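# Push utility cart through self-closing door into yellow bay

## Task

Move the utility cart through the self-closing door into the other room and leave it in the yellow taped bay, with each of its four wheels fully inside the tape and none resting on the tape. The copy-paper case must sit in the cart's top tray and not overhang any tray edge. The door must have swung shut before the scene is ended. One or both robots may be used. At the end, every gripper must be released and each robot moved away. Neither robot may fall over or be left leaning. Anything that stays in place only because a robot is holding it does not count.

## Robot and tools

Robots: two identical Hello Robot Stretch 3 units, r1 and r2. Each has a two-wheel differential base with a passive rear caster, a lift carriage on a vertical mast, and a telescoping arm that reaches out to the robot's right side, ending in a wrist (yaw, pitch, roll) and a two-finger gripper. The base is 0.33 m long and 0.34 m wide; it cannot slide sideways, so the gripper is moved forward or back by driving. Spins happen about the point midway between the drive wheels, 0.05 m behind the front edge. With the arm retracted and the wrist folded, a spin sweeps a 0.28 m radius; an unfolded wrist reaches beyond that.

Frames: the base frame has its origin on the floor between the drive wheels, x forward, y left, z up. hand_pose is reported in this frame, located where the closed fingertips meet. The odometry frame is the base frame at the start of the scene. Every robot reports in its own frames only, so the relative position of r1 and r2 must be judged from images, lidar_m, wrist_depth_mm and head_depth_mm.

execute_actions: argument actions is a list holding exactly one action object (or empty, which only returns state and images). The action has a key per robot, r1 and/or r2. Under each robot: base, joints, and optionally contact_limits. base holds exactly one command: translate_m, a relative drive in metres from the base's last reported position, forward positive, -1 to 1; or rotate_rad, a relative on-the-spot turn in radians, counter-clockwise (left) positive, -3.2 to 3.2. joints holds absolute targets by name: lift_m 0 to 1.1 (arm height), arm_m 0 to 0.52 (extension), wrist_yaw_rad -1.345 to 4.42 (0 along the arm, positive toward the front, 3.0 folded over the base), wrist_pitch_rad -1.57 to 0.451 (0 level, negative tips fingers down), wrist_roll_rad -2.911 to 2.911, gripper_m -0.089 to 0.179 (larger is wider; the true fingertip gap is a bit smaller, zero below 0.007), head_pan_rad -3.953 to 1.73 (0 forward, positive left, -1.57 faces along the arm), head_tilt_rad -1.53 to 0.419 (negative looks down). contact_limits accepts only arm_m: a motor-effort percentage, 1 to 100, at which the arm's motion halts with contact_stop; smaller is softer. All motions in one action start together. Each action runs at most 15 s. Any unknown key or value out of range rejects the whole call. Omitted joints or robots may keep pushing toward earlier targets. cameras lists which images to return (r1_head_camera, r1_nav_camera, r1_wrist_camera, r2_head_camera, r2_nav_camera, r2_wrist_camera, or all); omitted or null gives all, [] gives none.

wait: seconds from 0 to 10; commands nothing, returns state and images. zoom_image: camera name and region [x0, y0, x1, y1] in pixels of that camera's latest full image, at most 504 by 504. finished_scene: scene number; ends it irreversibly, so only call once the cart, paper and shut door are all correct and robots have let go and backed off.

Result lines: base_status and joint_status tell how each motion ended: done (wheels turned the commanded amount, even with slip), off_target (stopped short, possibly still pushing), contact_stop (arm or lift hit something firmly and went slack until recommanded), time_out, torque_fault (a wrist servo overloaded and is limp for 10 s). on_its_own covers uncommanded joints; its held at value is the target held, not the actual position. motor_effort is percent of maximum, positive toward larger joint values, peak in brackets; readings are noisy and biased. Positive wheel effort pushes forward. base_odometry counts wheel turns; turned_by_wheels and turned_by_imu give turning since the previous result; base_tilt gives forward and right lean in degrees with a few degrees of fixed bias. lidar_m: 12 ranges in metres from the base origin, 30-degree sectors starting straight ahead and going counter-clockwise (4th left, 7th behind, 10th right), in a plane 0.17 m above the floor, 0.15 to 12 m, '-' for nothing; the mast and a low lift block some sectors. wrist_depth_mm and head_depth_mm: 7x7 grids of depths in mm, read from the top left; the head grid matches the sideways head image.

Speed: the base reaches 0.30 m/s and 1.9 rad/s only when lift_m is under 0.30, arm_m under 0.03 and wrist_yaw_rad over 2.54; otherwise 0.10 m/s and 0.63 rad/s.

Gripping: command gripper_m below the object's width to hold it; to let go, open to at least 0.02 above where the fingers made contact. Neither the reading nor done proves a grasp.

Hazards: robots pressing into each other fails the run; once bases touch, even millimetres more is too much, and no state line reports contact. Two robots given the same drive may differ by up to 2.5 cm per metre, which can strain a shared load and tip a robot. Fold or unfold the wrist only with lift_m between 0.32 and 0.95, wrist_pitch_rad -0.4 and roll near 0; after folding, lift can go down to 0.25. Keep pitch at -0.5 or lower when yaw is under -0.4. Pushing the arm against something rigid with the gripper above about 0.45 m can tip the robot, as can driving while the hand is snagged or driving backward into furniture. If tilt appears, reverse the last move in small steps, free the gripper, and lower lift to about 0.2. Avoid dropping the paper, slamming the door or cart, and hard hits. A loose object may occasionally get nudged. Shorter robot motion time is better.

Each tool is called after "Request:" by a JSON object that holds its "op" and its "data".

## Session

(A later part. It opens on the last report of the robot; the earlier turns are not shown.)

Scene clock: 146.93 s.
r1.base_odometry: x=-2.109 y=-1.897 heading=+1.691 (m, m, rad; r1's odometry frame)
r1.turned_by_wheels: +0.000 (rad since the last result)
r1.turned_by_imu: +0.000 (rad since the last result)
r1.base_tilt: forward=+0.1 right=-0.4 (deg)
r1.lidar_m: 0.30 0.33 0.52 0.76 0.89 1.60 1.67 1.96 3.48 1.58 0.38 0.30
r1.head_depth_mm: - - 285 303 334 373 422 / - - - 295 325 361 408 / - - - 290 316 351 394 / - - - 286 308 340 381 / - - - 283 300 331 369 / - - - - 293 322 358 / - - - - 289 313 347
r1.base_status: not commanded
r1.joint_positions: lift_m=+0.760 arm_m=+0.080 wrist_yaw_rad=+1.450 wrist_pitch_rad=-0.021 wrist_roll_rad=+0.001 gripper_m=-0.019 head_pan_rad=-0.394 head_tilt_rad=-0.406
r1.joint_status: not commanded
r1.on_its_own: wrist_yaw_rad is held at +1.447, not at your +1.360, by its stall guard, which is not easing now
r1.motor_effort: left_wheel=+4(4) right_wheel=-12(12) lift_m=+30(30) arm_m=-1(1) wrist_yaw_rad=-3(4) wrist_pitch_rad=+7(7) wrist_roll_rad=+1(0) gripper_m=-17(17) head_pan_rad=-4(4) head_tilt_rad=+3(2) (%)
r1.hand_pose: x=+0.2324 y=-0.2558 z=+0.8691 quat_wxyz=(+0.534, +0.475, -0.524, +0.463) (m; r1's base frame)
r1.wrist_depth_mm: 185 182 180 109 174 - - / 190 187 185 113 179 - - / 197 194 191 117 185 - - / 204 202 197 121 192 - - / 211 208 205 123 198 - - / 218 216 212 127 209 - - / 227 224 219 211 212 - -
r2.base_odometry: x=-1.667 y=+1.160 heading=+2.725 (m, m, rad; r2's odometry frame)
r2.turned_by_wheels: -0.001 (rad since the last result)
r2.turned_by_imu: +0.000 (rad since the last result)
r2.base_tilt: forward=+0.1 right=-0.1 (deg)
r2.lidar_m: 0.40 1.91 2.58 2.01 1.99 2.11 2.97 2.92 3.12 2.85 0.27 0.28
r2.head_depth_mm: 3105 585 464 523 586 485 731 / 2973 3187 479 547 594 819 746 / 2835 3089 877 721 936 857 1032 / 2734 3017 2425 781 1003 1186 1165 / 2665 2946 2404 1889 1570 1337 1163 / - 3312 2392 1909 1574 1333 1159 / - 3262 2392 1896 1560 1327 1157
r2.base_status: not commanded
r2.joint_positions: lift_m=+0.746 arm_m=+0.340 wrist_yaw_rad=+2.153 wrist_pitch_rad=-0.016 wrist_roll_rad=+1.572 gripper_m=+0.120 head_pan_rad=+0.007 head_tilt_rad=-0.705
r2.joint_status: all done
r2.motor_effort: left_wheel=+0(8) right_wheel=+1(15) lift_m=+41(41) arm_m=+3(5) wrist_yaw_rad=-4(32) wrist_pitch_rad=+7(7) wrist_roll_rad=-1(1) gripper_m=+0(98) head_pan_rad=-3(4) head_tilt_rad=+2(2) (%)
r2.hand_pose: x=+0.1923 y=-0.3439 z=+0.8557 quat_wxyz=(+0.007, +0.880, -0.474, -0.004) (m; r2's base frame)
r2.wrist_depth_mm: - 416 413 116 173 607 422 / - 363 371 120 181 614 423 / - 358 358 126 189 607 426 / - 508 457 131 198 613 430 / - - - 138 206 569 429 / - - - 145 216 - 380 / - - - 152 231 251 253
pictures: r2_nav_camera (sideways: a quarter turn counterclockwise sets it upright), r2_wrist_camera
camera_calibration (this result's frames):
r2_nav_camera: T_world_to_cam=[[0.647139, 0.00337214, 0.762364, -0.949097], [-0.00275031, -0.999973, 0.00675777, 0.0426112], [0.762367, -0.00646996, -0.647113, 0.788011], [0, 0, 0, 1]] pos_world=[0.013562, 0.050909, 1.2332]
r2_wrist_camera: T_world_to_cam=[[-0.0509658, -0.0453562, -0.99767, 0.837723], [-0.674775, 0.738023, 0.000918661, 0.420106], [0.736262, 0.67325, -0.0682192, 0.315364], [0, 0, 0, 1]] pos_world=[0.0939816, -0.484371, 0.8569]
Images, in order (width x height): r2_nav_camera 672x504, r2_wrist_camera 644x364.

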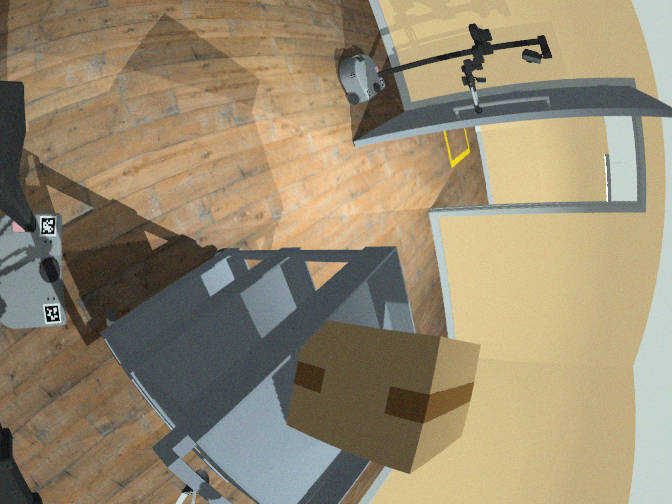

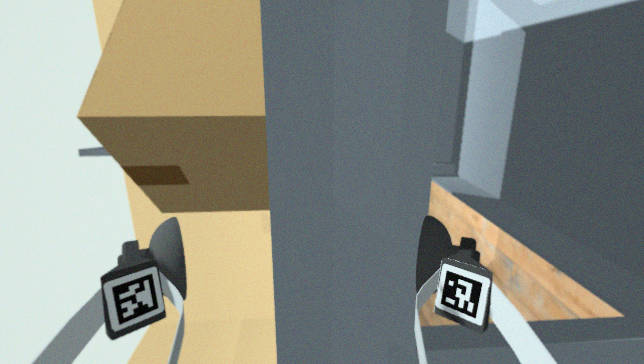

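Request:
{"op": "execute_actions", "data": {"actions": [{"r2":{"base":{"translate_m":-0.2}}}], "cameras": []}}

Request:
{"op": "execute_actions", "data": {"actions": [{"r2":{"base":{"rotate_rad":1.58},"joints":{"arm_m":0.04,"wrist_yaw_rad":2.1}}}], "cameras": ["r2_nav_camera"]}}

Request:
{"op": "execute_actions", "data": {"actions": [{"r2":{"base":{"translate_m":-0.71},"joints":{"head_pan_rad":-1.0,"head_tilt_rad":-0.9}}}], "cameras": ["r2_nav_camera"]}}

Request:
{"op": "execute_actions", "data": {"actions": [{"r2":{"base":{"rotate_rad":-1.056},"joints":{"head_pan_rad":0,"head_tilt_rad":-0.9}}}], "cameras": ["r2_nav_camera","r2_head_camera"]}}

Scene clock: 150.93 s.
r1.base_odometry: x=-2.109 y=-1.897 heading=+1.691 (m, m, rad; r1's odometry frame)
r1.turned_by_wheels: +0.000 (rad since the last result)
r1.turned_by_imu: +0.000 (rad since the last result)
r1.base_tilt: forward=+0.0 right=-0.4 (deg)
r1.lidar_m: 0.30 0.33 0.52 0.76 0.89 1.60 1.67 1.96 2.31 1.58 0.38 0.30
r1.head_depth_mm: - - 284 303 334 372 421 / - - - 295 325 361 408 / - - - 289 316 351 394 / - - - 287 308 341 381 / - - - 283 300 331 369 / - - - - 293 322 358 / - - - - 289 313 348
r1.base_status: not commanded
r1.joint_positions: lift_m=+0.760 arm_m=+0.080 wrist_yaw_rad=+1.450 wrist_pitch_rad=-0.021 wrist_roll_rad=+0.001 gripper_m=-0.019 head_pan_rad=-0.394 head_tilt_rad=-0.406
r1.joint_status: not commanded
r1.on_its_own: wrist_yaw_rad is held at +1.447, not at your +1.360, by its stall guard, which is not easing now
r1.motor_effort: left_wheel=+4(4) right_wheel=-12(12) lift_m=+30(30) arm_m=-1(1) wrist_yaw_rad=-3(3) wrist_pitch_rad=+7(7) wrist_roll_rad=+1(1) gripper_m=-17(18) head_pan_rad=-4(4) head_tilt_rad=+1(2) (%)
r1.hand_pose: x=+0.2324 y=-0.2558 z=+0.8691 quat_wxyz=(+0.534, +0.475, -0.524, +0.463) (m; r1's base frame)
r1.wrist_depth_mm: 184 182 179 109 174 - - / 191 188 185 113 180 - - / 197 194 191 117 185 - - / 204 200 198 121 191 - - / 211 208 205 123 199 - - / 219 216 212 127 208 - - / 228 224 220 211 213 - -
r2.base_odometry: x=-1.484 y=+1.079 heading=+2.725 (m, m, rad; r2's odometry frame)
r2.turned_by_wheels: +0.000 (rad since the last result)
r2.turned_by_imu: +0.001 (rad since the last result)
r2.base_tilt: forward=+0.2 right=-0.1 (deg)
r2.lidar_m: 0.54 2.10 2.47 1.92 1.91 2.02 2.77 2.73 2.91 2.93 0.73 0.43
r2.head_depth_mm: 3144 613 659 724 591 752 1111 / 3074 625 684 725 982 860 1032 / 3022 3188 778 795 1029 1187 1142 / 2885 3156 939 1181 1361 1315 1166 / 2831 3087 2411 1920 1571 1336 1165 / - 3303 2417 1892 1564 1325 1162 / - 3258 2246 1902 1566 1333 1160
r2.base_status: done
r2.joint_positions: lift_m=+0.746 arm_m=+0.340 wrist_yaw_rad=+2.153 wrist_pitch_rad=-0.016 wrist_roll_rad=+1.572 gripper_m=+0.120 head_pan_rad=+0.007 head_tilt_rad=-0.705
r2.joint_status: not commanded
r2.motor_effort: left_wheel=+1(4) right_wheel=+0(6) lift_m=+42(41) arm_m=+4(4) wrist_yaw_rad=-5(4) wrist_pitch_rad=+7(7) wrist_roll_rad=-1(1) gripper_m=+0(0) head_pan_rad=-3(4) head_tilt_rad=+2(2) (%)
r2.hand_pose: x=+0.1923 y=-0.3439 z=+0.8557 quat_wxyz=(+0.007, +0.880, -0.474, -0.004) (m; r2's base frame)
r2.wrist_depth_mm: - - 514 332 908 613 363 / - - 551 348 953 615 377 / - - 665 365 - 616 391 / - - - 375 - 549 409 / - - - - - - 966 / - - - - - - 959 / - - - - - - 942
pictures: none
No camera images: the call's "cameras" was empty. Leave "cameras" out to get every camera's image.

Scene clock: 154.37 s.
r1.base_odometry: x=-2.109 y=-1.897 heading=+1.691 (m, m, rad; r1's odometry frame)
r1.turned_by_wheels: +0.000 (rad since the last result)
r1.turned_by_imu: +0.000 (rad since the last result)
r1.base_tilt: forward=+0.1 right=-0.4 (deg)
r1.lidar_m: 0.30 0.33 0.51 0.76 0.89 1.60 1.67 1.96 3.49 1.57 0.37 0.31
r1.head_depth_mm: - - 284 302 334 373 422 / - - - 295 325 361 408 / - - - 289 316 350 394 / - - - 286 308 340 381 / - - - 283 300 331 369 / - - - - 293 322 358 / - - - - 289 314 348
r1.base_status: not commanded
r1.joint_positions: lift_m=+0.760 arm_m=+0.080 wrist_yaw_rad=+1.450 wrist_pitch_rad=-0.021 wrist_roll_rad=+0.001 gripper_m=-0.019 head_pan_rad=-0.394 head_tilt_rad=-0.406
r1.joint_status: not commanded
r1.on_its_own: wrist_yaw_rad is held at +1.447, not at your +1.360, by its stall guard, which is not easing now
r1.motor_effort: left_wheel=+4(4) right_wheel=-12(12) lift_m=+30(30) arm_m=-1(1) wrist_yaw_rad=-3(4) wrist_pitch_rad=+7(7) wrist_roll_rad=+1(1) gripper_m=-17(17) head_pan_rad=-5(4) head_tilt_rad=+2(2) (%)
r1.hand_pose: x=+0.2324 y=-0.2558 z=+0.8691 quat_wxyz=(+0.534, +0.475, -0.524, +0.463) (m; r1's base frame)
r1.wrist_depth_mm: 185 181 179 109 174 - - / 191 188 185 113 180 - - / 197 194 191 117 186 - - / 204 201 198 121 191 - - / 212 208 204 123 198 - - / 219 215 213 127 208 - - / 228 224 220 211 213 - -
r2.base_odometry: x=-1.484 y=+1.079 heading=-1.979 (m, m, rad; r2's odometry frame)
r2.turned_by_wheels: +1.580 (rad since the last result)
r2.turned_by_imu: +1.545 (rad since the last result)
r2.base_tilt: forward=+0.2 right=-0.1 (deg)
r2.lidar_m: 1.93 1.89 2.01 2.77 2.74 2.90 2.94 0.77 0.42 0.52 2.11 2.49
r2.head_depth_mm: 2020 2314 2470 1929 1592 1345 1173 / 1938 2188 2374 1942 1577 1349 1192 / 1849 2091 2319 1923 1577 1344 1168 / 1767 1995 2238 1913 1576 1342 1164 / 1693 1911 2151 1914 1579 1341 1164 / 1626 1810 2072 1896 1572 1332 1164 / 1563 1746 1955 1892 1575 1333 1159
r2.base_status: done
r2.joint_positions: lift_m=+0.746 arm_m=+0.040 wrist_yaw_rad=+2.098 wrist_pitch_rad=-0.023 wrist_roll_rad=+1.570 gripper_m=+0.120 head_pan_rad=+0.007 head_tilt_rad=-0.702
r2.joint_status: all done
r2.motor_effort: left_wheel=-1(22) right_wheel=+2(29) lift_m=+41(42) arm_m=-1(3) wrist_yaw_rad=+2(15) wrist_pitch_rad=+10(11) wrist_roll_rad=+0(1) gripper_m=+1(1) head_pan_rad=-3(4) head_tilt_rad=+0(2) (%)
r2.hand_pose: x=+0.1995 y=-0.0566 z=+0.8542 quat_wxyz=(+0.011, +0.867, -0.498, -0.005) (m; r2's base frame)
r2.wrist_depth_mm: - - - - - - 934 / - - - - - - 944 / - - - - - - 952 / - - - - - - 934 / - - - - - - 947 / - - - - - - 928 / - - - - - - 978
pictures: r2_nav_camera (sideways: a quarter turn counterclockwise sets it upright)
camera_calibration (this result's frames):
r2_nav_camera: T_world_to_cam=[[0.645134, 0.00320097, 0.764063, -0.951299], [-0.0030119, -0.999973, 0.00673238, 0.0426459], [0.764064, -0.00664457, -0.645106, 0.785391], [0, 0, 0, 1]] pos_world=[0.013755, 0.0509084, 1.23323]
Images, in order (width x height): r2_nav_camera 672x504.

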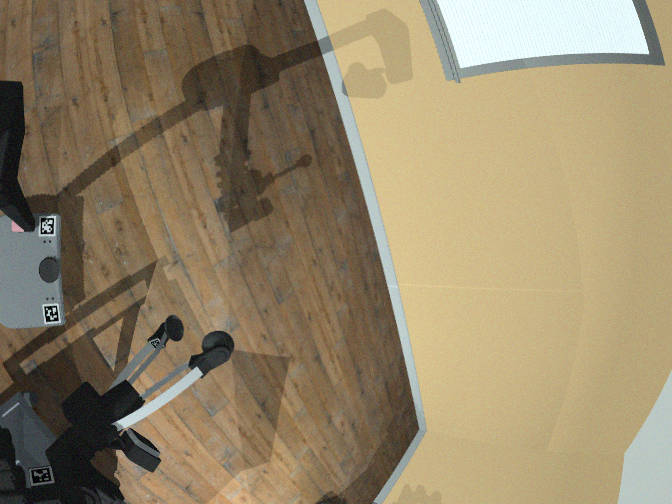

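Scene clock: 162.87 s.
r1.base_odometry: x=-2.109 y=-1.897 heading=+1.691 (m, m, rad; r1's odometry frame)
r1.turned_by_wheels: +0.000 (rad since the last result)
r1.turned_by_imu: +0.001 (rad since the last result)
r1.base_tilt: forward=+0.1 right=-0.3 (deg)
r1.lidar_m: 0.30 0.33 0.51 0.76 0.89 1.60 1.67 1.96 3.49 1.57 0.38 0.30
r1.head_depth_mm: - - 284 302 334 373 421 / - - - 295 324 361 408 / - - - 290 316 351 394 / - - - 286 308 340 382 / - - - 283 300 331 369 / - - - - 293 322 358 / - - - - 289 313 347
r1.base_status: not commanded
r1.joint_positions: lift_m=+0.760 arm_m=+0.080 wrist_yaw_rad=+1.450 wrist_pitch_rad=-0.021 wrist_roll_rad=+0.001 gripper_m=-0.019 head_pan_rad=-0.394 head_tilt_rad=-0.406
r1.joint_status: not commanded
r1.on_its_own: wrist_yaw_rad is held at +1.447, not at your +1.360, by its stall guard, which is not easing now
r1.motor_effort: left_wheel=+4(4) right_wheel=-12(12) lift_m=+30(30) arm_m=-1(1) wrist_yaw_rad=-4(3) wrist_pitch_rad=+7(7) wrist_roll_rad=+1(1) gripper_m=-18(18) head_pan_rad=-4(3) head_tilt_rad=+4(3) (%)
r1.hand_pose: x=+0.2324 y=-0.2558 z=+0.8691 quat_wxyz=(+0.534, +0.475, -0.524, +0.463) (m; r1's base frame)
r1.wrist_depth_mm: 184 182 179 109 174 - - / 190 188 185 113 179 - - / 197 194 191 117 185 - - / 204 201 198 121 192 - - / 211 208 205 123 198 - - / 220 216 213 127 209 - - / 227 224 219 211 213 - -
r2.base_odometry: x=-1.203 y=+1.731 heading=-1.979 (m, m, rad; r2's odometry frame)
r2.turned_by_wheels: +0.000 (rad since the last result)
r2.turned_by_imu: +0.000 (rad since the last result)
r2.base_tilt: forward=+0.1 right=-0.1 (deg)
r2.lidar_m: 2.59 2.54 2.70 2.46 2.43 2.57 2.27 2.24 2.37 0.58 0.57 0.60
r2.head_depth_mm: 2682 905 716 1612 1424 - 1098 / 791 865 658 997 1349 1265 1094 / 725 826 712 1014 1257 - 1080 / 675 788 669 1019 1276 1276 1113 / 723 823 726 1038 1301 1272 1109 / 2404 845 685 1015 1361 1278 1108 / 2866 2251 691 1594 1393 1212 1106
r2.base_status: done
r2.joint_positions: lift_m=+0.746 arm_m=+0.040 wrist_yaw_rad=+2.098 wrist_pitch_rad=-0.023 wrist_roll_rad=+1.570 gripper_m=+0.120 head_pan_rad=-0.993 head_tilt_rad=-0.889
r2.joint_status: all done
r2.motor_effort: left_wheel=+0(6) right_wheel=+2(3) lift_m=+41(41) arm_m=-1(1) wrist_yaw_rad=+1(1) wrist_pitch_rad=+10(10) wrist_roll_rad=+0(0) gripper_m=+0(0) head_pan_rad=-5(44) head_tilt_rad=-5(22) (%)
r2.hand_pose: x=+0.1995 y=-0.0566 z=+0.8542 quat_wxyz=(+0.011, +0.867, -0.498, -0.005) (m; r2's base frame)
r2.wrist_depth_mm: - - - - - - 945 / - - - - - - 942 / - - - - - - 948 / - - - - - - 936 / - - - - - - 970 / - - - - - - 960 / - - - - - - 953
pictures: r2_nav_camera (sideways: a quarter turn counterclockwise sets it upright)
camera_calibration (this result's frames):
r2_nav_camera: T_world_to_cam=[[0.422898, -0.65042, 0.630961, -0.776489], [-0.84205, -0.539334, 0.00841078, 0.0455808], [0.334828, -0.534857, -0.775769, 0.957945], [0, 0, 0, 1]] pos_world=[0.0460098, 0.0319025, 1.23269]
Images, in order (width x height): r2_nav_camera 672x504.

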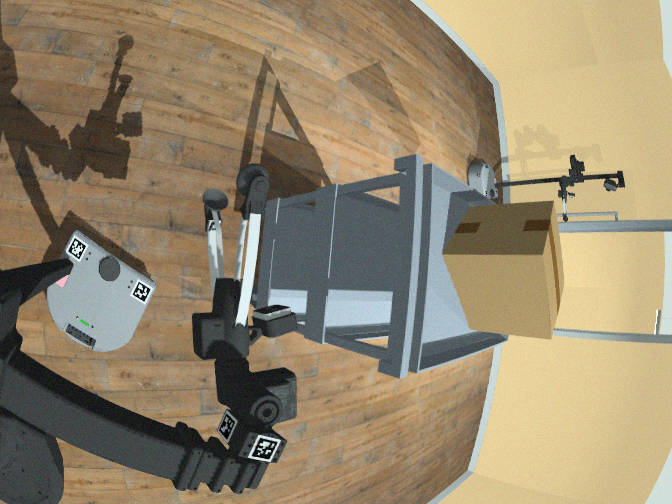

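Scene clock: 165.50 s.
r1.base_odometry: x=-2.109 y=-1.897 heading=+1.691 (m, m, rad; r1's odometry frame)
r1.turned_by_wheels: +0.000 (rad since the last result)
r1.turned_by_imu: +0.000 (rad since the last result)
r1.base_tilt: forward=+0.1 right=-0.4 (deg)
r1.lidar_m: 0.30 0.33 0.52 0.76 0.89 1.60 1.67 1.96 3.51 1.57 0.38 0.31
r1.head_depth_mm: - - 284 302 334 373 422 / - - - 295 325 362 408 / - - - 290 316 351 394 / - - - 286 308 340 381 / - - - 283 300 331 369 / - - - - 293 322 358 / - - - - 289 314 347
r1.base_status: not commanded
r1.joint_positions: lift_m=+0.760 arm_m=+0.080 wrist_yaw_rad=+1.450 wrist_pitch_rad=-0.021 wrist_roll_rad=+0.001 gripper_m=-0.019 head_pan_rad=-0.394 head_tilt_rad=-0.406
r1.joint_status: not commanded
r1.on_its_own: wrist_yaw_rad is held at +1.447, not at your +1.360, by its stall guard, which is not easing now
r1.motor_effort: left_wheel=+4(4) right_wheel=-12(12) lift_m=+30(30) arm_m=-1(1) wrist_yaw_rad=-3(4) wrist_pitch_rad=+7(7) wrist_roll_rad=+1(0) gripper_m=-17(17) head_pan_rad=-4(4) head_tilt_rad=+3(3) (%)
r1.hand_pose: x=+0.2324 y=-0.2558 z=+0.8691 quat_wxyz=(+0.534, +0.475, -0.524, +0.463) (m; r1's base frame)
r1.wrist_depth_mm: 184 182 179 109 175 - - / 190 188 185 114 180 - - / 197 194 191 117 186 - - / 204 201 198 121 191 - - / 211 208 205 123 198 - - / 219 217 213 127 209 - - / 227 224 221 211 213 - -
r2.base_odometry: x=-1.203 y=+1.731 heading=-3.035 (m, m, rad; r2's odometry frame)
r2.turned_by_wheels: -1.056 (rad since the last result)
r2.turned_by_imu: -1.056 (rad since the last result)
r2.base_tilt: forward=+0.2 right=-0.1 (deg)
r2.lidar_m: 0.57 0.60 2.60 2.54 2.68 2.47 2.41 2.55 2.29 2.23 2.36 0.58
r2.head_depth_mm: 2857 2277 1880 1609 1399 1238 1142 / 2659 879 647 1538 1396 1246 1097 / 794 856 712 1019 1260 1241 1113 / 722 823 760 1015 1288 1235 1110 / 664 781 668 1015 1276 1235 1110 / 722 825 673 1013 1280 1231 1113 / 2388 822 723 1498 1395 1226 1110
r2.base_status: done
r2.joint_positions: lift_m=+0.746 arm_m=+0.040 wrist_yaw_rad=+2.098 wrist_pitch_rad=-0.023 wrist_roll_rad=+1.570 gripper_m=+0.120 head_pan_rad=-0.007 head_tilt_rad=-0.889
r2.joint_status: all done
r2.motor_effort: left_wheel=+1(7) right_wheel=-1(6) lift_m=+41(41) arm_m=-1(1) wrist_yaw_rad=+2(2) wrist_pitch_rad=+10(10) wrist_roll_rad=+0(0) gripper_m=+0(1) head_pan_rad=+3(43) head_tilt_rad=-6(5) (%)
r2.hand_pose: x=+0.1995 y=-0.0566 z=+0.8542 quat_wxyz=(+0.011, +0.867, -0.498, -0.005) (m; r2's base frame)
r2.wrist_depth_mm: - - 675 440 - 605 725 / - - 679 499 - 537 782 / - - - 576 960 603 768 / - - - 667 790 699 757 / - - - - - - 943 / - - - - - - 963 / - - - - - - 960
pictures: r2_head_camera (sideways: a quarter turn clockwise sets it upright), r2_nav_camera (sideways: a quarter turn counterclockwise sets it upright)
camera_calibration (this result's frames):
r2_head_camera: T_world_to_cam=[[-0.807996, -0.0246014, -0.588674, 0.790261], [-0.0295562, 0.999562, -0.00120509, 0.00256987], [0.588446, 0.0164252, -0.808369, 1.01223], [0, 0, 0, 1]] pos_world=[0.04296, 0.000246658, 1.28347]
r2_nav_camera: T_world_to_cam=[[0.775816, -0.00664327, 0.630924, -0.778594], [-0.0154019, -0.999846, 0.00841117, 0.0405377], [0.630771, -0.016243, -0.775799, 0.956178], [0, 0, 0, 1]] pos_world=[0.00154106, 0.0508902, 1.23269]
Images, in order (width x height): r2_head_camera 896x504, r2_nav_camera 672x504.

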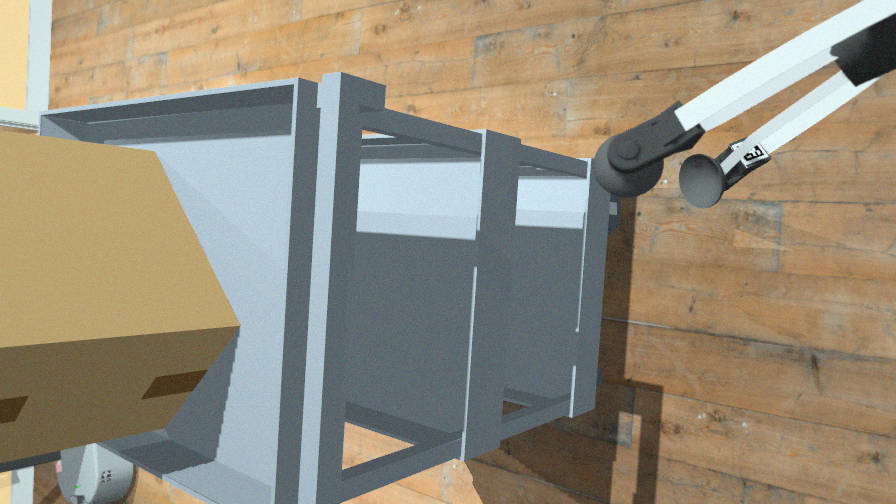

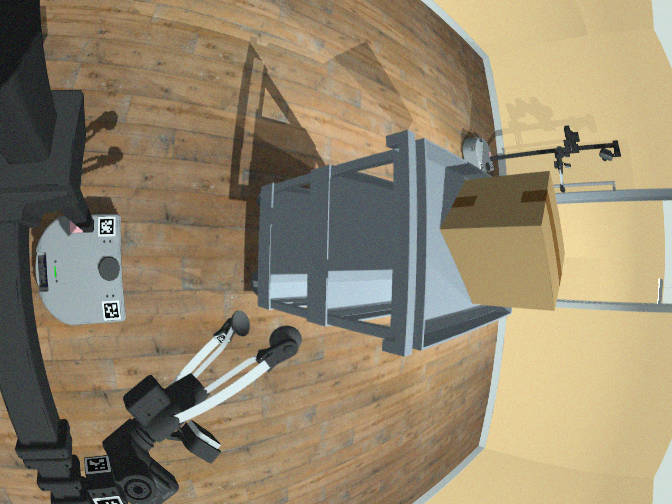

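Request:
{"op": "execute_actions", "data": {"actions": [{"r2":{"base":{"translate_m":-0.2}}}], "cameras": []}}

Request:
{"op": "execute_actions", "data": {"actions": [{"r2":{"base":{"rotate_rad":0.52}}}], "cameras": []}}

Request:
{"op": "execute_actions", "data": {"actions": [{"r2":{"base":{"translate_m":0.34}}}], "cameras": []}}

Request:
{"op": "execute_actions", "data": {"actions": [{"r2":{"base":{"rotate_rad":-0.6}}}], "cameras": ["r2_nav_camera","r2_head_camera","r2_wrist_camera"]}}

Scene clock: 169.40 s.
r1.base_odometry: x=-2.109 y=-1.897 heading=+1.691 (m, m, rad; r1's odometry frame)
r1.turned_by_wheels: +0.000 (rad since the last result)
r1.turned_by_imu: +0.000 (rad since the last result)
r1.base_tilt: forward=+0.0 right=-0.4 (deg)
r1.lidar_m: 0.30 0.33 0.52 0.76 0.89 1.60 1.67 1.96 3.48 1.57 0.38 0.30
r1.head_depth_mm: - - 284 302 334 373 421 / - - - 295 325 362 408 / - - - 290 316 351 394 / - - - 286 308 340 381 / - - - 283 300 331 369 / - - - - 293 322 358 / - - - - 289 313 348
r1.base_status: not commanded
r1.joint_positions: lift_m=+0.760 arm_m=+0.080 wrist_yaw_rad=+1.450 wrist_pitch_rad=-0.021 wrist_roll_rad=+0.001 gripper_m=-0.019 head_pan_rad=-0.394 head_tilt_rad=-0.406
r1.joint_status: not commanded
r1.on_its_own: wrist_yaw_rad is held at +1.447, not at your +1.360, by its stall guard, which is not easing now
r1.motor_effort: left_wheel=+4(4) right_wheel=-12(12) lift_m=+30(30) arm_m=-2(1) wrist_yaw_rad=-3(4) wrist_pitch_rad=+7(7) wrist_roll_rad=+1(1) gripper_m=-17(17) head_pan_rad=-5(3) head_tilt_rad=+2(2) (%)
r1.hand_pose: x=+0.2324 y=-0.2558 z=+0.8691 quat_wxyz=(+0.534, +0.475, -0.524, +0.463) (m; r1's base frame)
r1.wrist_depth_mm: 185 182 179 109 175 - - / 190 187 185 113 180 - - / 196 194 191 117 185 - - / 203 201 198 121 191 - - / 212 208 205 123 198 - - / 219 217 212 127 209 - - / 227 224 220 212 213 - -
r2.base_odometry: x=-1.004 y=+1.752 heading=-3.034 (m, m, rad; r2's odometry frame)
r2.turned_by_wheels: +0.000 (rad since the last result)
r2.turned_by_imu: +0.000 (rad since the last result)
r2.base_tilt: forward=+0.2 right=-0.1 (deg)
r2.lidar_m: 0.77 0.81 2.59 2.55 2.69 2.26 2.21 2.35 2.27 2.23 2.35 3.38
r2.head_depth_mm: 2886 2280 1882 1603 1390 1239 1145 / 2658 912 1829 1606 1399 1247 1095 / 998 900 1180 1360 1412 1239 1110 / 905 902 1196 1383 1400 1239 1111 / 862 830 1191 1382 1400 1238 1109 / 968 838 1158 1385 1398 1226 1105 / 2595 834 1829 1588 1387 1227 1108
r2.base_status: done
r2.joint_positions: lift_m=+0.746 arm_m=+0.040 wrist_yaw_rad=+2.098 wrist_pitch_rad=-0.023 wrist_roll_rad=+1.570 gripper_m=+0.120 head_pan_rad=-0.007 head_tilt_rad=-0.889
r2.joint_status: not commanded
r2.motor_effort: left_wheel=+2(4) right_wheel=-1(6) lift_m=+41(41) arm_m=-1(1) wrist_yaw_rad=+2(1) wrist_pitch_rad=+9(10) wrist_roll_rad=+0(0) gripper_m=+0(0) head_pan_rad=+2(3) head_tilt_rad=-5(5) (%)
r2.hand_pose: x=+0.1995 y=-0.0566 z=+0.8542 quat_wxyz=(+0.011, +0.867, -0.498, -0.005) (m; r2's base frame)
r2.wrist_depth_mm: - - 832 849 - 952 762 / - - - 979 - - 836 / - - - 851 856 - 861 / - - - - - - 957 / - - - - - - 936 / - - - - - - 957 / - - - - - - 971
pictures: none
No camera images: the call's "cameras" was empty. Leave "cameras" out to get every camera's image.

Scene clock: 171.17 s.
r1.base_odometry: x=-2.109 y=-1.897 heading=+1.691 (m, m, rad; r1's odometry frame)
r1.turned_by_wheels: +0.000 (rad since the last result)
r1.turned_by_imu: +0.000 (rad since the last result)
r1.base_tilt: forward=+0.1 right=-0.4 (deg)
r1.lidar_m: 0.30 0.33 0.51 0.76 0.89 1.60 1.67 1.96 3.50 1.57 0.38 0.30
r1.head_depth_mm: - - 284 303 334 373 422 / - - - 295 325 361 408 / - - - 290 316 351 393 / - - - 286 308 341 381 / - - - 283 300 330 369 / - - - - 293 322 358 / - - - - 289 313 348
r1.base_status: not commanded
r1.joint_positions: lift_m=+0.760 arm_m=+0.080 wrist_yaw_rad=+1.450 wrist_pitch_rad=-0.021 wrist_roll_rad=+0.001 gripper_m=-0.019 head_pan_rad=-0.394 head_tilt_rad=-0.406
r1.joint_status: not commanded
r1.on_its_own: wrist_yaw_rad is held at +1.447, not at your +1.360, by its stall guard, which is not easing now
r1.motor_effort: left_wheel=+4(4) right_wheel=-12(12) lift_m=+30(30) arm_m=-1(1) wrist_yaw_rad=-3(3) wrist_pitch_rad=+7(7) wrist_roll_rad=+1(1) gripper_m=-18(18) head_pan_rad=-3(4) head_tilt_rad=+3(3) (%)
r1.hand_pose: x=+0.2324 y=-0.2558 z=+0.8691 quat_wxyz=(+0.534, +0.475, -0.524, +0.463) (m; r1's base frame)
r1.wrist_depth_mm: 184 182 179 109 174 - - / 191 188 185 113 179 - - / 197 194 191 118 186 - - / 204 201 198 121 192 - - / 211 209 205 123 198 - - / 219 216 212 127 209 - - / 228 224 219 212 213 - -
r2.base_odometry: x=-1.004 y=+1.752 heading=-2.515 (m, m, rad; r2's odometry frame)
r2.turned_by_wheels: +0.520 (rad since the last result)
r2.turned_by_imu: +0.520 (rad since the last result)
r2.base_tilt: forward=+0.2 right=-0.1 (deg)
r2.lidar_m: 0.81 2.62 2.55 2.69 2.27 2.21 2.34 2.27 2.22 2.35 3.37 0.77
r2.head_depth_mm: 2487 821 1198 1089 1311 1246 1146 / 2772 838 1167 1365 1377 1250 1095 / 2859 2269 1879 1534 1418 1235 1108 / 2825 2264 1872 1607 1393 1236 1109 / 2843 2253 1865 1594 1392 1235 1114 / 2850 2261 1872 1607 1393 1235 1108 / 2732 2238 1856 1596 1386 1233 1107
r2.base_status: done
r2.joint_positions: lift_m=+0.746 arm_m=+0.040 wrist_yaw_rad=+2.098 wrist_pitch_rad=-0.023 wrist_roll_rad=+1.570 gripper_m=+0.120 head_pan_rad=-0.007 head_tilt_rad=-0.889
r2.joint_status: not commanded
r2.motor_effort: left_wheel=-1(4) right_wheel=+2(4) lift_m=+42(41) arm_m=-1(1) wrist_yaw_rad=+1(2) wrist_pitch_rad=+10(9) wrist_roll_rad=+0(0) gripper_m=-1(0) head_pan_rad=+3(2) head_tilt_rad=-5(5) (%)
r2.hand_pose: x=+0.1995 y=-0.0566 z=+0.8542 quat_wxyz=(+0.011, +0.867, -0.498, -0.005) (m; r2's base frame)
r2.wrist_depth_mm: - - - - - - 958 / - - - - - - 952 / - - - - - - 940 / - - - - - - 947 / - - - - - - 953 / - - - - - - 981 / - - - - - - 965
pictures: none
No camera images: the call's "cameras" was empty. Leave "cameras" out to get every camera's image.

Scene clock: 175.97 s.
r1.base_odometry: x=-2.109 y=-1.897 heading=+1.691 (m, m, rad; r1's odometry frame)
r1.turned_by_wheels: +0.000 (rad since the last result)
r1.turned_by_imu: +0.000 (rad since the last result)
r1.base_tilt: forward=+0.1 right=-0.4 (deg)
r1.lidar_m: 0.30 0.33 0.52 0.76 0.89 1.60 1.67 1.96 3.49 1.56 0.37 0.30
r1.head_depth_mm: - - 284 303 334 373 422 / - - - 295 325 361 408 / - - - 290 316 351 394 / - - - 286 308 340 381 / - - - 283 300 331 369 / - - - - 293 322 358 / - - - - 289 313 347
r1.base_status: not commanded
r1.joint_positions: lift_m=+0.760 arm_m=+0.080 wrist_yaw_rad=+1.450 wrist_pitch_rad=-0.021 wrist_roll_rad=+0.001 gripper_m=-0.019 head_pan_rad=-0.394 head_tilt_rad=-0.406
r1.joint_status: not commanded
r1.on_its_own: wrist_yaw_rad is held at +1.447, not at your +1.360, by its stall guard, which is not easing now
r1.motor_effort: left_wheel=+4(4) right_wheel=-12(12) lift_m=+30(30) arm_m=-1(1) wrist_yaw_rad=-2(3) wrist_pitch_rad=+7(7) wrist_roll_rad=+1(0) gripper_m=-17(16) head_pan_rad=-4(4) head_tilt_rad=+2(2) (%)
r1.hand_pose: x=+0.2324 y=-0.2558 z=+0.8691 quat_wxyz=(+0.534, +0.475, -0.524, +0.463) (m; r1's base frame)
r1.wrist_depth_mm: 184 182 180 109 174 - - / 191 188 185 114 179 - - / 197 195 191 117 185 - - / 204 201 198 121 191 - - / 211 208 205 123 198 - - / 219 216 213 127 209 - - / 228 223 219 212 213 - -
r2.base_odometry: x=-1.279 y=+1.553 heading=-2.515 (m, m, rad; r2's odometry frame)
r2.turned_by_wheels: +0.000 (rad since the last result)
r2.turned_by_imu: +0.002 (rad since the last result)
r2.base_tilt: forward=+0.2 right=-0.1 (deg)
r2.lidar_m: 3.17 2.42 2.36 2.50 2.56 2.50 2.65 2.47 2.41 2.55 0.49 0.48
r2.head_depth_mm: 2439 2284 694 592 891 1116 1148 / 2877 2287 1884 768 919 1149 1096 / 2865 2270 1887 1603 1419 1240 1113 / 2860 2265 1868 1592 1397 1235 1108 / 2827 2262 1868 1597 1395 1238 1112 / 2749 2266 1877 1591 1385 1229 1106 / 2605 2257 1881 1590 1392 1231 1110
r2.base_status: done
r2.joint_positions: lift_m=+0.746 arm_m=+0.040 wrist_yaw_rad=+2.098 wrist_pitch_rad=-0.023 wrist_roll_rad=+1.570 gripper_m=+0.120 head_pan_rad=-0.007 head_tilt_rad=-0.889
r2.joint_status: not commanded
r2.motor_effort: left_wheel=-1(5) right_wheel=+2(6) lift_m=+42(41) arm_m=-1(2) wrist_yaw_rad=+2(2) wrist_pitch_rad=+9(10) wrist_roll_rad=+0(0) gripper_m=+1(0) head_pan_rad=+4(3) head_tilt_rad=-5(6) (%)
r2.hand_pose: x=+0.1995 y=-0.0566 z=+0.8542 quat_wxyz=(+0.011, +0.867, -0.498, -0.005) (m; r2's base frame)
r2.wrist_depth_mm: - - - - - - 917 / - - - - - - 941 / - - - - - - 944 / - - - - - - 943 / - - - - - - 946 / - - - - - - 946 / - - - - - - 955
pictures: none
No camera images: the call's "cameras" was empty. Leave "cameras" out to get every camera's image.

Scene clock: 177.87 s.
r1.base_odometry: x=-2.109 y=-1.897 heading=+1.691 (m, m, rad; r1's odometry frame)
r1.turned_by_wheels: +0.000 (rad since the last result)
r1.turned_by_imu: +0.000 (rad since the last result)
r1.base_tilt: forward=+0.1 right=-0.4 (deg)
r1.lidar_m: 0.30 0.33 0.51 0.76 0.89 1.60 1.66 1.96 3.51 1.57 0.38 0.30
r1.head_depth_mm: - - 284 303 334 373 422 / - - - 295 325 362 407 / - - - 290 316 350 394 / - - - 286 308 340 381 / - - - 283 300 331 369 / - - - - 293 322 358 / - - - - 289 313 347
r1.base_status: not commanded
r1.joint_positions: lift_m=+0.760 arm_m=+0.080 wrist_yaw_rad=+1.450 wrist_pitch_rad=-0.021 wrist_roll_rad=+0.001 gripper_m=-0.019 head_pan_rad=-0.394 head_tilt_rad=-0.406
r1.joint_status: not commanded
r1.on_its_own: wrist_yaw_rad is held at +1.447, not at your +1.360, by its stall guard, which is not easing now
r1.motor_effort: left_wheel=+4(4) right_wheel=-12(12) lift_m=+30(30) arm_m=-1(1) wrist_yaw_rad=-4(4) wrist_pitch_rad=+7(7) wrist_roll_rad=+0(1) gripper_m=-17(18) head_pan_rad=-5(4) head_tilt_rad=+3(4) (%)
r1.hand_pose: x=+0.2324 y=-0.2558 z=+0.8691 quat_wxyz=(+0.534, +0.475, -0.524, +0.463) (m; r1's base frame)
r1.wrist_depth_mm: 185 182 180 109 174 - - / 190 188 185 114 179 - - / 197 194 192 117 185 - - / 204 201 197 121 191 - - / 212 208 205 123 197 - - / 221 215 213 127 208 - - / 227 224 220 211 214 - -
r2.base_odometry: x=-1.279 y=+1.553 heading=-3.115 (m, m, rad; r2's odometry frame)
r2.turned_by_wheels: -0.600 (rad since the last result)
r2.turned_by_imu: -0.599 (rad since the last result)
r2.base_tilt: forward=+0.1 right=-0.1 (deg)
r2.lidar_m: 0.48 0.50 2.47 2.36 2.43 2.61 2.50 2.57 2.51 2.41 2.49 0.50
r2.head_depth_mm: 959 844 725 820 1351 1235 1151 / 678 805 723 980 1060 1230 1094 / 599 712 722 976 938 1220 1111 / 593 689 721 976 1099 1215 1108 / 654 779 721 972 1002 1211 1109 / 2729 2119 703 747 1365 1234 1110 / 2411 2250 1865 1588 1385 1231 1107
r2.base_status: done
r2.joint_positions: lift_m=+0.746 arm_m=+0.040 wrist_yaw_rad=+2.098 wrist_pitch_rad=-0.023 wrist_roll_rad=+1.570 gripper_m=+0.120 head_pan_rad=-0.007 head_tilt_rad=-0.889
r2.joint_status: not commanded
r2.motor_effort: left_wheel=+2(7) right_wheel=-2(7) lift_m=+41(41) arm_m=-1(1) wrist_yaw_rad=+2(2) wrist_pitch_rad=+10(10) wrist_roll_rad=+0(0) gripper_m=+0(1) head_pan_rad=+2(3) head_tilt_rad=-5(5) (%)
r2.hand_pose: x=+0.1995 y=-0.0566 z=+0.8542 quat_wxyz=(+0.011, +0.867, -0.498, -0.005) (m; r2's base frame)
r2.wrist_depth_mm: - - 535 358 948 600 392 / - - 656 400 976 605 436 / - - - 451 - 607 686 / - - - 496 - 527 845 / - - - - - - 964 / - - - - - - 949 / - - - - - - 955
pictures: r2_head_camera (sideways: a quarter turn clockwise sets it upright), r2_nav_camera (sideways: a quarter turn counterclockwise sets it upright), r2_wrist_camera
camera_calibration (this result's frames):
r2_head_camera: T_world_to_cam=[[-0.80815, -0.0246771, -0.588459, 0.789982], [-0.0296515, 0.99956, -0.00119532, 0.00255774], [0.58823, 0.0164827, -0.808526, 1.01244], [0, 0, 0, 1]] pos_world=[0.042955, 0.000250196, 1.28346]
r2_nav_camera: T_world_to_cam=[[0.775985, -0.00657072, 0.630717, -0.778326], [-0.0153046, -0.999847, 0.00841337, 0.0405342], [0.630566, -0.0161816, -0.775967, 0.956398], [0, 0, 0, 1]] pos_world=[0.00151781, 0.0508899, 1.2327]
r2_wrist_camera: T_world_to_cam=[[-0.0574867, -0.0476353, -0.997209, 0.850342], [-0.633093, 0.774076, -0.000480232, 0.207948], [0.771938, 0.631298, -0.0746566, 0.112518], [0, 0, 0, 1]] pos_world=[0.093677, -0.191493, 0.856469]
Images, in order (width x height): r2_head_camera 896x504, r2_nav_camera 672x504, r2_wrist_camera 644x364.

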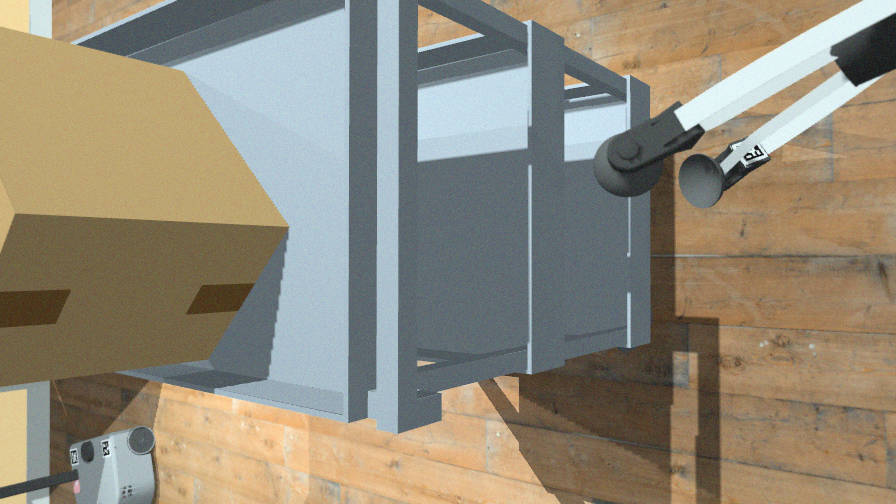

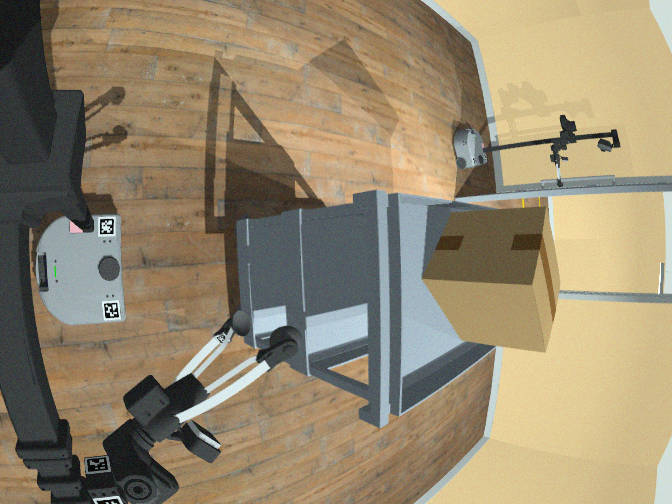

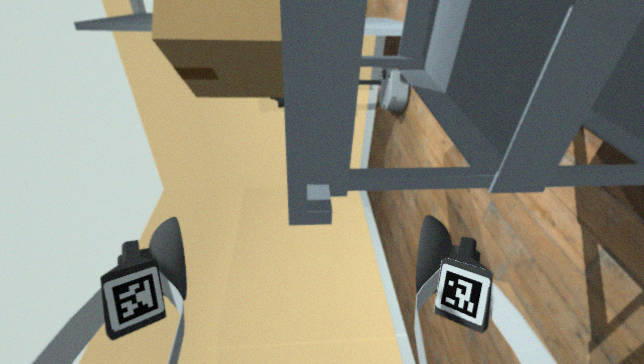

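Request:
{"op": "execute_actions", "data": {"actions": [{"r2":{"base":{"translate_m":0.21},"joints":{"head_tilt_rad":-1.1}}}], "cameras": ["r2_head_camera","r2_wrist_camera"]}}

Scene clock: 181.53 s.
r1.base_odometry: x=-2.109 y=-1.897 heading=+1.691 (m, m, rad; r1's odometry frame)
r1.turned_by_wheels: +0.000 (rad since the last result)
r1.turned_by_imu: +0.000 (rad since the last result)
r1.base_tilt: forward=+0.1 right=-0.4 (deg)
r1.lidar_m: 0.30 0.33 0.52 0.76 0.89 1.60 1.67 1.96 3.50 1.57 0.38 0.30
r1.head_depth_mm: - - 284 303 334 373 421 / - - - 295 325 362 408 / - - - 290 316 351 394 / - - - 286 308 340 381 / - - - 283 300 331 370 / - - - - 293 322 358 / - - - - 289 313 347
r1.base_status: not commanded
r1.joint_positions: lift_m=+0.760 arm_m=+0.080 wrist_yaw_rad=+1.450 wrist_pitch_rad=-0.021 wrist_roll_rad=+0.001 gripper_m=-0.019 head_pan_rad=-0.394 head_tilt_rad=-0.406
r1.joint_status: not commanded
r1.on_its_own: wrist_yaw_rad is held at +1.447, not at your +1.360, by its stall guard, which is not easing now
r1.motor_effort: left_wheel=+4(4) right_wheel=-12(12) lift_m=+30(30) arm_m=-1(1) wrist_yaw_rad=-3(3) wrist_pitch_rad=+7(7) wrist_roll_rad=+0(0) gripper_m=-17(16) head_pan_rad=-4(4) head_tilt_rad=+3(3) (%)
r1.hand_pose: x=+0.2324 y=-0.2558 z=+0.8691 quat_wxyz=(+0.534, +0.475, -0.524, +0.463) (m; r1's base frame)
r1.wrist_depth_mm: 184 182 179 109 174 - - / 191 188 185 113 179 - - / 196 194 191 117 185 - - / 203 200 198 121 191 - - / 211 208 205 123 198 - - / 219 216 213 127 209 - - / 227 224 220 212 212 - -
r2.base_odometry: x=-1.489 y=+1.547 heading=-3.114 (m, m, rad; r2's odometry frame)
r2.turned_by_wheels: +0.000 (rad since the last result)
r2.turned_by_imu: +0.001 (rad since the last result)
r2.base_tilt: forward=+0.2 right=-0.1 (deg)
r2.lidar_m: 0.27 0.28 2.47 2.37 2.44 2.83 2.71 2.79 2.51 2.41 0.39 0.28
r2.head_depth_mm: 585 662 591 470 874 - 1064 / 495 629 591 471 1041 1171 1093 / 430 540 592 488 1038 1182 - / 445 541 591 470 1039 1182 - / 499 623 592 470 943 1182 - / 573 632 583 470 1268 1180 1111 / 1970 1744 1534 1348 1285 1186 1097
r2.base_status: done
r2.joint_positions: lift_m=+0.746 arm_m=+0.040 wrist_yaw_rad=+2.098 wrist_pitch_rad=-0.023 wrist_roll_rad=+1.570 gripper_m=+0.120 head_pan_rad=-0.007 head_tilt_rad=-1.087
r2.joint_status: all done
r2.motor_effort: left_wheel=+2(7) right_wheel=-1(3) lift_m=+42(41) arm_m=-2(1) wrist_yaw_rad=+2(2) wrist_pitch_rad=+10(10) wrist_roll_rad=+0(0) gripper_m=+0(0) head_pan_rad=+2(3) head_tilt_rad=-6(20) (%)
r2.hand_pose: x=+0.1995 y=-0.0566 z=+0.8542 quat_wxyz=(+0.011, +0.867, -0.498, -0.005) (m; r2's base frame)
r2.wrist_depth_mm: - 365 377 115 171 592 422 / - 360 368 127 191 606 423 / - - 476 141 217 598 425 / - - - 159 - 560 423 / - - - 181 - - 422 / - - - 286 352 368 363 / - - - 312 - - 977
pictures: r2_head_camera (sideways: a quarter turn clockwise sets it upright), r2_wrist_camera
camera_calibration (this result's frames):
r2_head_camera: T_world_to_cam=[[-0.907888, -0.0240416, -0.418523, 0.569222], [-0.0292481, 0.999554, 0.00602871, -0.00684899], [0.418192, 0.0177144, -0.908186, 1.143], [0, 0, 0, 1]] pos_world=[0.0385975, 0.000283403, 1.27633]
r2_wrist_camera: T_world_to_cam=[[-0.0574867, -0.0476354, -0.997209, 0.850342], [-0.633093, 0.774076, -0.000480345, 0.207948], [0.771938, 0.631299, -0.0746567, 0.112518], [0, 0, 0, 1]] pos_world=[0.093677, -0.191493, 0.856469]
Images, in order (width x height): r2_head_camera 896x504, r2_wrist_camera 644x364.

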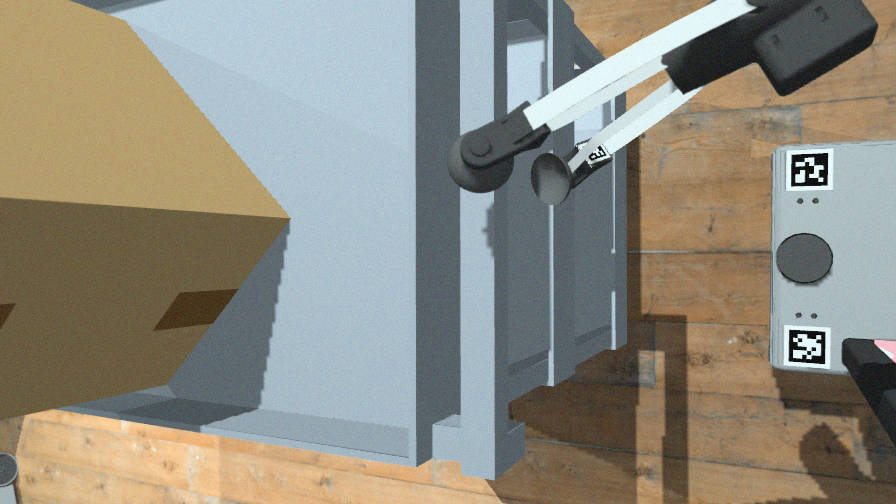

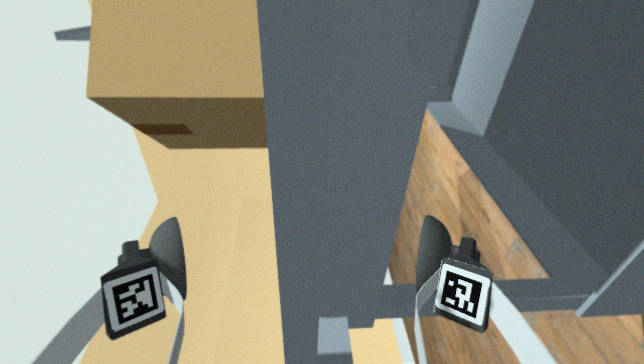

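Request:
{"op": "execute_actions", "data": {"actions": [{"r2":{"base":{"translate_m":0.045}}}], "cameras": []}}

Request:
{"op": "execute_actions", "data": {"actions": [{"r2":{"joints":{"gripper_m":-0.03}}}], "cameras": ["r2_head_camera"]}}

Request:
{"op": "execute_actions", "data": {"actions": [{"r2":{"base":{"translate_m":0.1},"joints":{"head_tilt_rad":-0.8}}}], "cameras": ["r2_nav_camera"]}}

Scene clock: 183.70 s.
r1.base_odometry: x=-2.109 y=-1.897 heading=+1.691 (m, m, rad; r1's odometry frame)
r1.turned_by_wheels: +0.000 (rad since the last result)
r1.turned_by_imu: +0.000 (rad since the last result)
r1.base_tilt: forward=+0.1 right=-0.4 (deg)
r1.lidar_m: 0.30 0.33 0.52 0.76 0.89 1.60 1.67 1.96 3.47 1.57 0.38 0.30
r1.head_depth_mm: - - 284 303 334 373 422 / - - - 295 325 361 408 / - - - 290 316 351 394 / - - - 286 308 341 381 / - - - 283 300 331 369 / - - - - 293 322 358 / - - - - 289 314 348
r1.base_status: not commanded
r1.joint_positions: lift_m=+0.760 arm_m=+0.080 wrist_yaw_rad=+1.450 wrist_pitch_rad=-0.021 wrist_roll_rad=+0.001 gripper_m=-0.019 head_pan_rad=-0.394 head_tilt_rad=-0.406
r1.joint_status: not commanded
r1.on_its_own: wrist_yaw_rad is held at +1.447, not at your +1.360, by its stall guard, which is not easing now
r1.motor_effort: left_wheel=+4(4) right_wheel=-12(12) lift_m=+30(30) arm_m=-1(1) wrist_yaw_rad=-3(3) wrist_pitch_rad=+7(7) wrist_roll_rad=+0(0) gripper_m=-17(17) head_pan_rad=-4(4) head_tilt_rad=+3(3) (%)
r1.hand_pose: x=+0.2324 y=-0.2558 z=+0.8691 quat_wxyz=(+0.534, +0.475, -0.524, +0.463) (m; r1's base frame)
r1.wrist_depth_mm: 184 182 179 109 174 - - / 191 187 185 113 180 - - / 197 194 191 118 185 - - / 204 201 197 121 192 - - / 211 208 204 123 198 - - / 219 216 212 127 209 - - / 227 225 220 212 212 - -
r2.base_odometry: x=-1.534 y=+1.546 heading=-3.114 (m, m, rad; r2's odometry frame)
r2.turned_by_wheels: +0.000 (rad since the last result)
r2.turned_by_imu: +0.001 (rad since the last result)
r2.base_tilt: forward=+0.2 right=-0.1 (deg)
r2.lidar_m: 0.22 0.23 2.47 2.37 2.44 2.88 2.76 2.84 2.52 2.41 0.32 0.23
r2.head_depth_mm: 513 641 592 535 762 - 1064 / 436 569 593 536 813 1167 1094 / 379 474 579 542 813 1168 - / 398 485 574 534 813 1174 - / 446 557 591 535 812 1173 - / 508 619 581 536 772 1183 1104 / 1955 1733 1534 521 1242 1179 1098
r2.base_status: done
r2.joint_positions: lift_m=+0.746 arm_m=+0.040 wrist_yaw_rad=+2.098 wrist_pitch_rad=-0.023 wrist_roll_rad=+1.570 gripper_m=+0.120 head_pan_rad=-0.007 head_tilt_rad=-1.087
r2.joint_status: not commanded
r2.motor_effort: left_wheel=+2(7) right_wheel=-1(3) lift_m=+42(41) arm_m=-1(1) wrist_yaw_rad=+1(2) wrist_pitch_rad=+10(9) wrist_roll_rad=+0(0) gripper_m=+1(0) head_pan_rad=+3(5) head_tilt_rad=-6(6) (%)
r2.hand_pose: x=+0.1995 y=-0.0566 z=+0.8542 quat_wxyz=(+0.011, +0.867, -0.498, -0.005) (m; r2's base frame)
r2.wrist_depth_mm: - 333 335 70 127 509 416 / - 328 330 77 140 569 419 / - 359 336 85 156 608 425 / - - - 96 177 564 428 / - - - 110 202 - 427 / - - - 132 233 - 391 / - - - 159 315 327 330
pictures: none
No camera images: the call's "cameras" was empty. Leave "cameras" out to get every camera's image.

Scene clock: 185.70 s.
r1.base_odometry: x=-2.109 y=-1.897 heading=+1.691 (m, m, rad; r1's odometry frame)
r1.turned_by_wheels: +0.000 (rad since the last result)
r1.turned_by_imu: +0.000 (rad since the last result)
r1.base_tilt: forward=+0.1 right=-0.4 (deg)
r1.lidar_m: 0.30 0.33 0.52 0.76 0.89 1.61 1.67 1.96 3.50 1.57 0.38 0.30
r1.head_depth_mm: - - 284 303 334 373 422 / - - - 295 325 361 408 / - - - 290 315 351 394 / - - - 286 308 340 381 / - - - 283 300 331 369 / - - - - 293 322 358 / - - - - 289 313 348
r1.base_status: not commanded
r1.joint_positions: lift_m=+0.760 arm_m=+0.080 wrist_yaw_rad=+1.450 wrist_pitch_rad=-0.021 wrist_roll_rad=+0.001 gripper_m=-0.019 head_pan_rad=-0.394 head_tilt_rad=-0.406
r1.joint_status: not commanded
r1.on_its_own: wrist_yaw_rad is held at +1.447, not at your +1.360, by its stall guard, which is not easing now
r1.motor_effort: left_wheel=+4(4) right_wheel=-12(12) lift_m=+30(30) arm_m=-1(1) wrist_yaw_rad=-3(3) wrist_pitch_rad=+7(7) wrist_roll_rad=+1(0) gripper_m=-17(18) head_pan_rad=-4(4) head_tilt_rad=+3(3) (%)
r1.hand_pose: x=+0.2324 y=-0.2558 z=+0.8691 quat_wxyz=(+0.534, +0.475, -0.524, +0.463) (m; r1's base frame)
r1.wrist_depth_mm: 185 182 180 109 174 - - / 190 188 186 113 179 - - / 197 194 190 118 185 - - / 204 200 198 121 191 - - / 211 208 204 123 198 - - / 219 216 213 127 208 - - / 228 225 220 211 213 - -
r2.base_odometry: x=-1.534 y=+1.546 heading=-3.114 (m, m, rad; r2's odometry frame)
r2.turned_by_wheels: +0.000 (rad since the last result)
r2.turned_by_imu: +0.000 (rad since the last result)
r2.base_tilt: forward=+0.2 right=-0.1 (deg)
r2.lidar_m: 0.22 0.23 2.47 2.37 2.44 2.88 2.75 2.85 2.52 2.41 0.32 0.23
r2.head_depth_mm: 513 640 592 536 789 - 1063 / 435 568 592 535 777 1166 1098 / 378 474 578 542 811 1171 - / 398 484 574 535 812 1167 - / 446 556 590 535 812 1168 - / 507 618 582 534 771 1183 1105 / 1974 1727 1527 521 1234 1179 1095
r2.base_status: not commanded
r2.joint_positions: lift_m=+0.746 arm_m=+0.040 wrist_yaw_rad=+2.098 wrist_pitch_rad=-0.021 wrist_roll_rad=+1.570 gripper_m=-0.028 head_pan_rad=-0.007 head_tilt_rad=-1.087
r2.joint_status: all done
r2.motor_effort: left_wheel=+2(2) right_wheel=-1(1) lift_m=+42(42) arm_m=-2(2) wrist_yaw_rad=+2(2) wrist_pitch_rad=+9(10) wrist_roll_rad=+0(0) gripper_m=-35(99) head_pan_rad=+5(4) head_tilt_rad=-6(6) (%)
r2.hand_pose: x=+0.1996 y=-0.0566 z=+0.8545 quat_wxyz=(+0.010, +0.867, -0.498, -0.005) (m; r2's base frame)
r2.wrist_depth_mm: - 336 338 69 127 508 421 / - 329 332 76 140 573 423 / - 364 333 84 156 604 420 / - - - 96 176 559 421 / - - - 107 204 - 424 / - - - 124 - - 393 / - - - 159 314 327 331
pictures: r2_head_camera (sideways: a quarter turn clockwise sets it upright)
camera_calibration (this result's frames):
r2_head_camera: T_world_to_cam=[[-0.90795, -0.0240409, -0.418387, 0.569046], [-0.029247, 0.999554, 0.00603413, -0.00685605], [0.418056, 0.0177153, -0.908249, 1.14308], [0, 0, 0, 1]] pos_world=[0.0385937, 0.000283422, 1.27632]
Images, in order (width x height): r2_head_camera 896x504.

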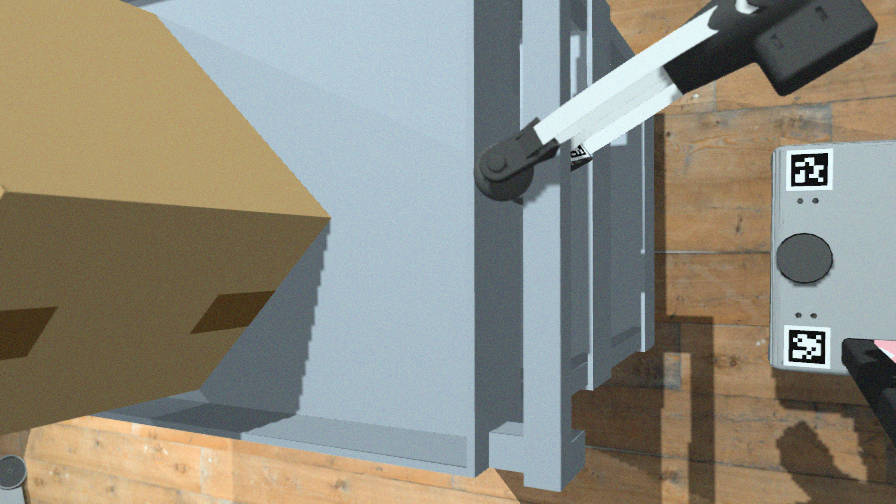

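Scene clock: 187.67 s.
r1.base_odometry: x=-2.109 y=-1.897 heading=+1.691 (m, m, rad; r1's odometry frame)
r1.turned_by_wheels: +0.000 (rad since the last result)
r1.turned_by_imu: +0.000 (rad since the last result)
r1.base_tilt: forward=+0.1 right=-0.4 (deg)
r1.lidar_m: 0.30 0.33 0.52 0.76 0.89 1.60 1.67 1.96 3.50 1.51 0.38 0.31
r1.head_depth_mm: - - 284 303 334 373 421 / - - - 295 325 362 408 / - - - 290 316 350 394 / - - - 286 308 340 381 / - - - 283 300 331 369 / - - - - 293 322 358 / - - - - 289 313 348
r1.base_status: not commanded
r1.joint_positions: lift_m=+0.760 arm_m=+0.080 wrist_yaw_rad=+1.450 wrist_pitch_rad=-0.021 wrist_roll_rad=+0.001 gripper_m=-0.019 head_pan_rad=-0.394 head_tilt_rad=-0.406
r1.joint_status: not commanded
r1.on_its_own: wrist_yaw_rad is held at +1.447, not at your +1.360, by its stall guard, which is not easing now
r1.motor_effort: left_wheel=+4(4) right_wheel=-12(12) lift_m=+30(30) arm_m=-1(1) wrist_yaw_rad=-2(3) wrist_pitch_rad=+7(7) wrist_roll_rad=+1(1) gripper_m=-17(17) head_pan_rad=-4(3) head_tilt_rad=+3(2) (%)
r1.hand_pose: x=+0.2324 y=-0.2558 z=+0.8691 quat_wxyz=(+0.534, +0.475, -0.524, +0.463) (m; r1's base frame)
r1.wrist_depth_mm: 184 183 179 109 174 - - / 190 188 186 113 179 - - / 196 194 191 117 185 - - / 204 201 198 121 191 - - / 211 208 205 123 198 - - / 220 215 212 127 209 - - / 228 224 220 211 213 - -
r2.base_odometry: x=-1.634 y=+1.543 heading=-3.115 (m, m, rad; r2's odometry frame)
r2.turned_by_wheels: +0.000 (rad since the last result)
r2.turned_by_imu: -0.106 (rad since the last result)
r2.base_tilt: forward=+0.2 right=-0.1 (deg)
r2.lidar_m: 0.21 0.21 2.57 2.38 2.40 3.02 2.84 2.87 2.60 2.40 0.35 0.23
r2.head_depth_mm: 2681 2540 769 657 569 456 889 / 2620 520 665 668 568 476 745 / 2525 471 515 634 566 507 731 / 621 452 431 526 566 501 674 / 3631 450 450 555 564 491 658 / 3587 456 503 617 565 491 644 / 2575 484 590 645 541 474 406
r2.base_status: done
r2.joint_positions: lift_m=+0.746 arm_m=+0.040 wrist_yaw_rad=+2.106 wrist_pitch_rad=-0.022 wrist_roll_rad=+1.570 gripper_m=-0.018 head_pan_rad=-0.007 head_tilt_rad=-0.803
r2.joint_status: all done
r2.on_its_own: gripper_m is held at -0.019, not at your -0.030, by its stall guard, which is still easing
r2.motor_effort: left_wheel=+1(13) right_wheel=+11(19) lift_m=+41(41) arm_m=+0(1) wrist_yaw_rad=-9(60) wrist_pitch_rad=+9(9) wrist_roll_rad=+0(0) gripper_m=-27(35) head_pan_rad=+2(3) head_tilt_rad=+1(21) (%)
r2.hand_pose: x=+0.1985 y=-0.0546 z=+0.8544 quat_wxyz=(+0.010, +0.869, -0.495, -0.005) (m; r2's base frame)
r2.wrist_depth_mm: - 369 372 80 137 533 420 / - 353 357 87 148 569 423 / - 341 346 95 161 606 422 / - 512 459 103 177 583 426 / - - - 112 198 537 426 / - - - 124 - - 412 / - - - 146 255 - 366
pictures: r2_nav_camera (sideways: a quarter turn counterclockwise sets it upright)
camera_calibration (this result's frames):
r2_nav_camera: T_world_to_cam=[[0.719187, -0.00602193, 0.694791, -0.86147], [-0.0157885, -0.999846, 0.00767701, 0.0414949], [0.694637, -0.0164909, -0.719171, 0.882148], [0, 0, 0, 1]] pos_world=[0.00743982, 0.0508483, 1.23264]
Images, in order (width x height): r2_nav_camera 672x504.

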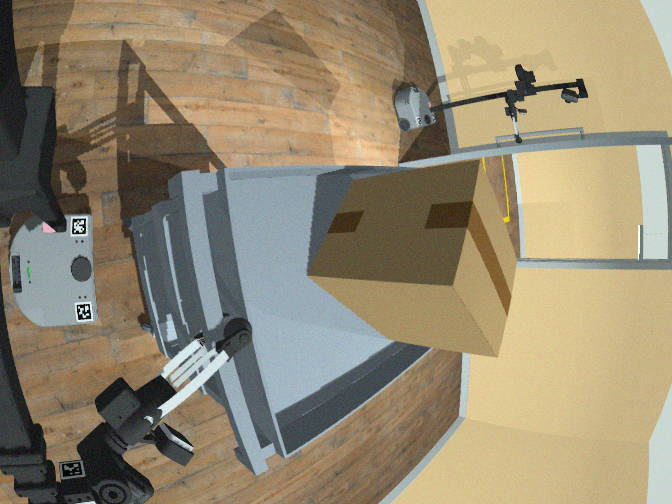

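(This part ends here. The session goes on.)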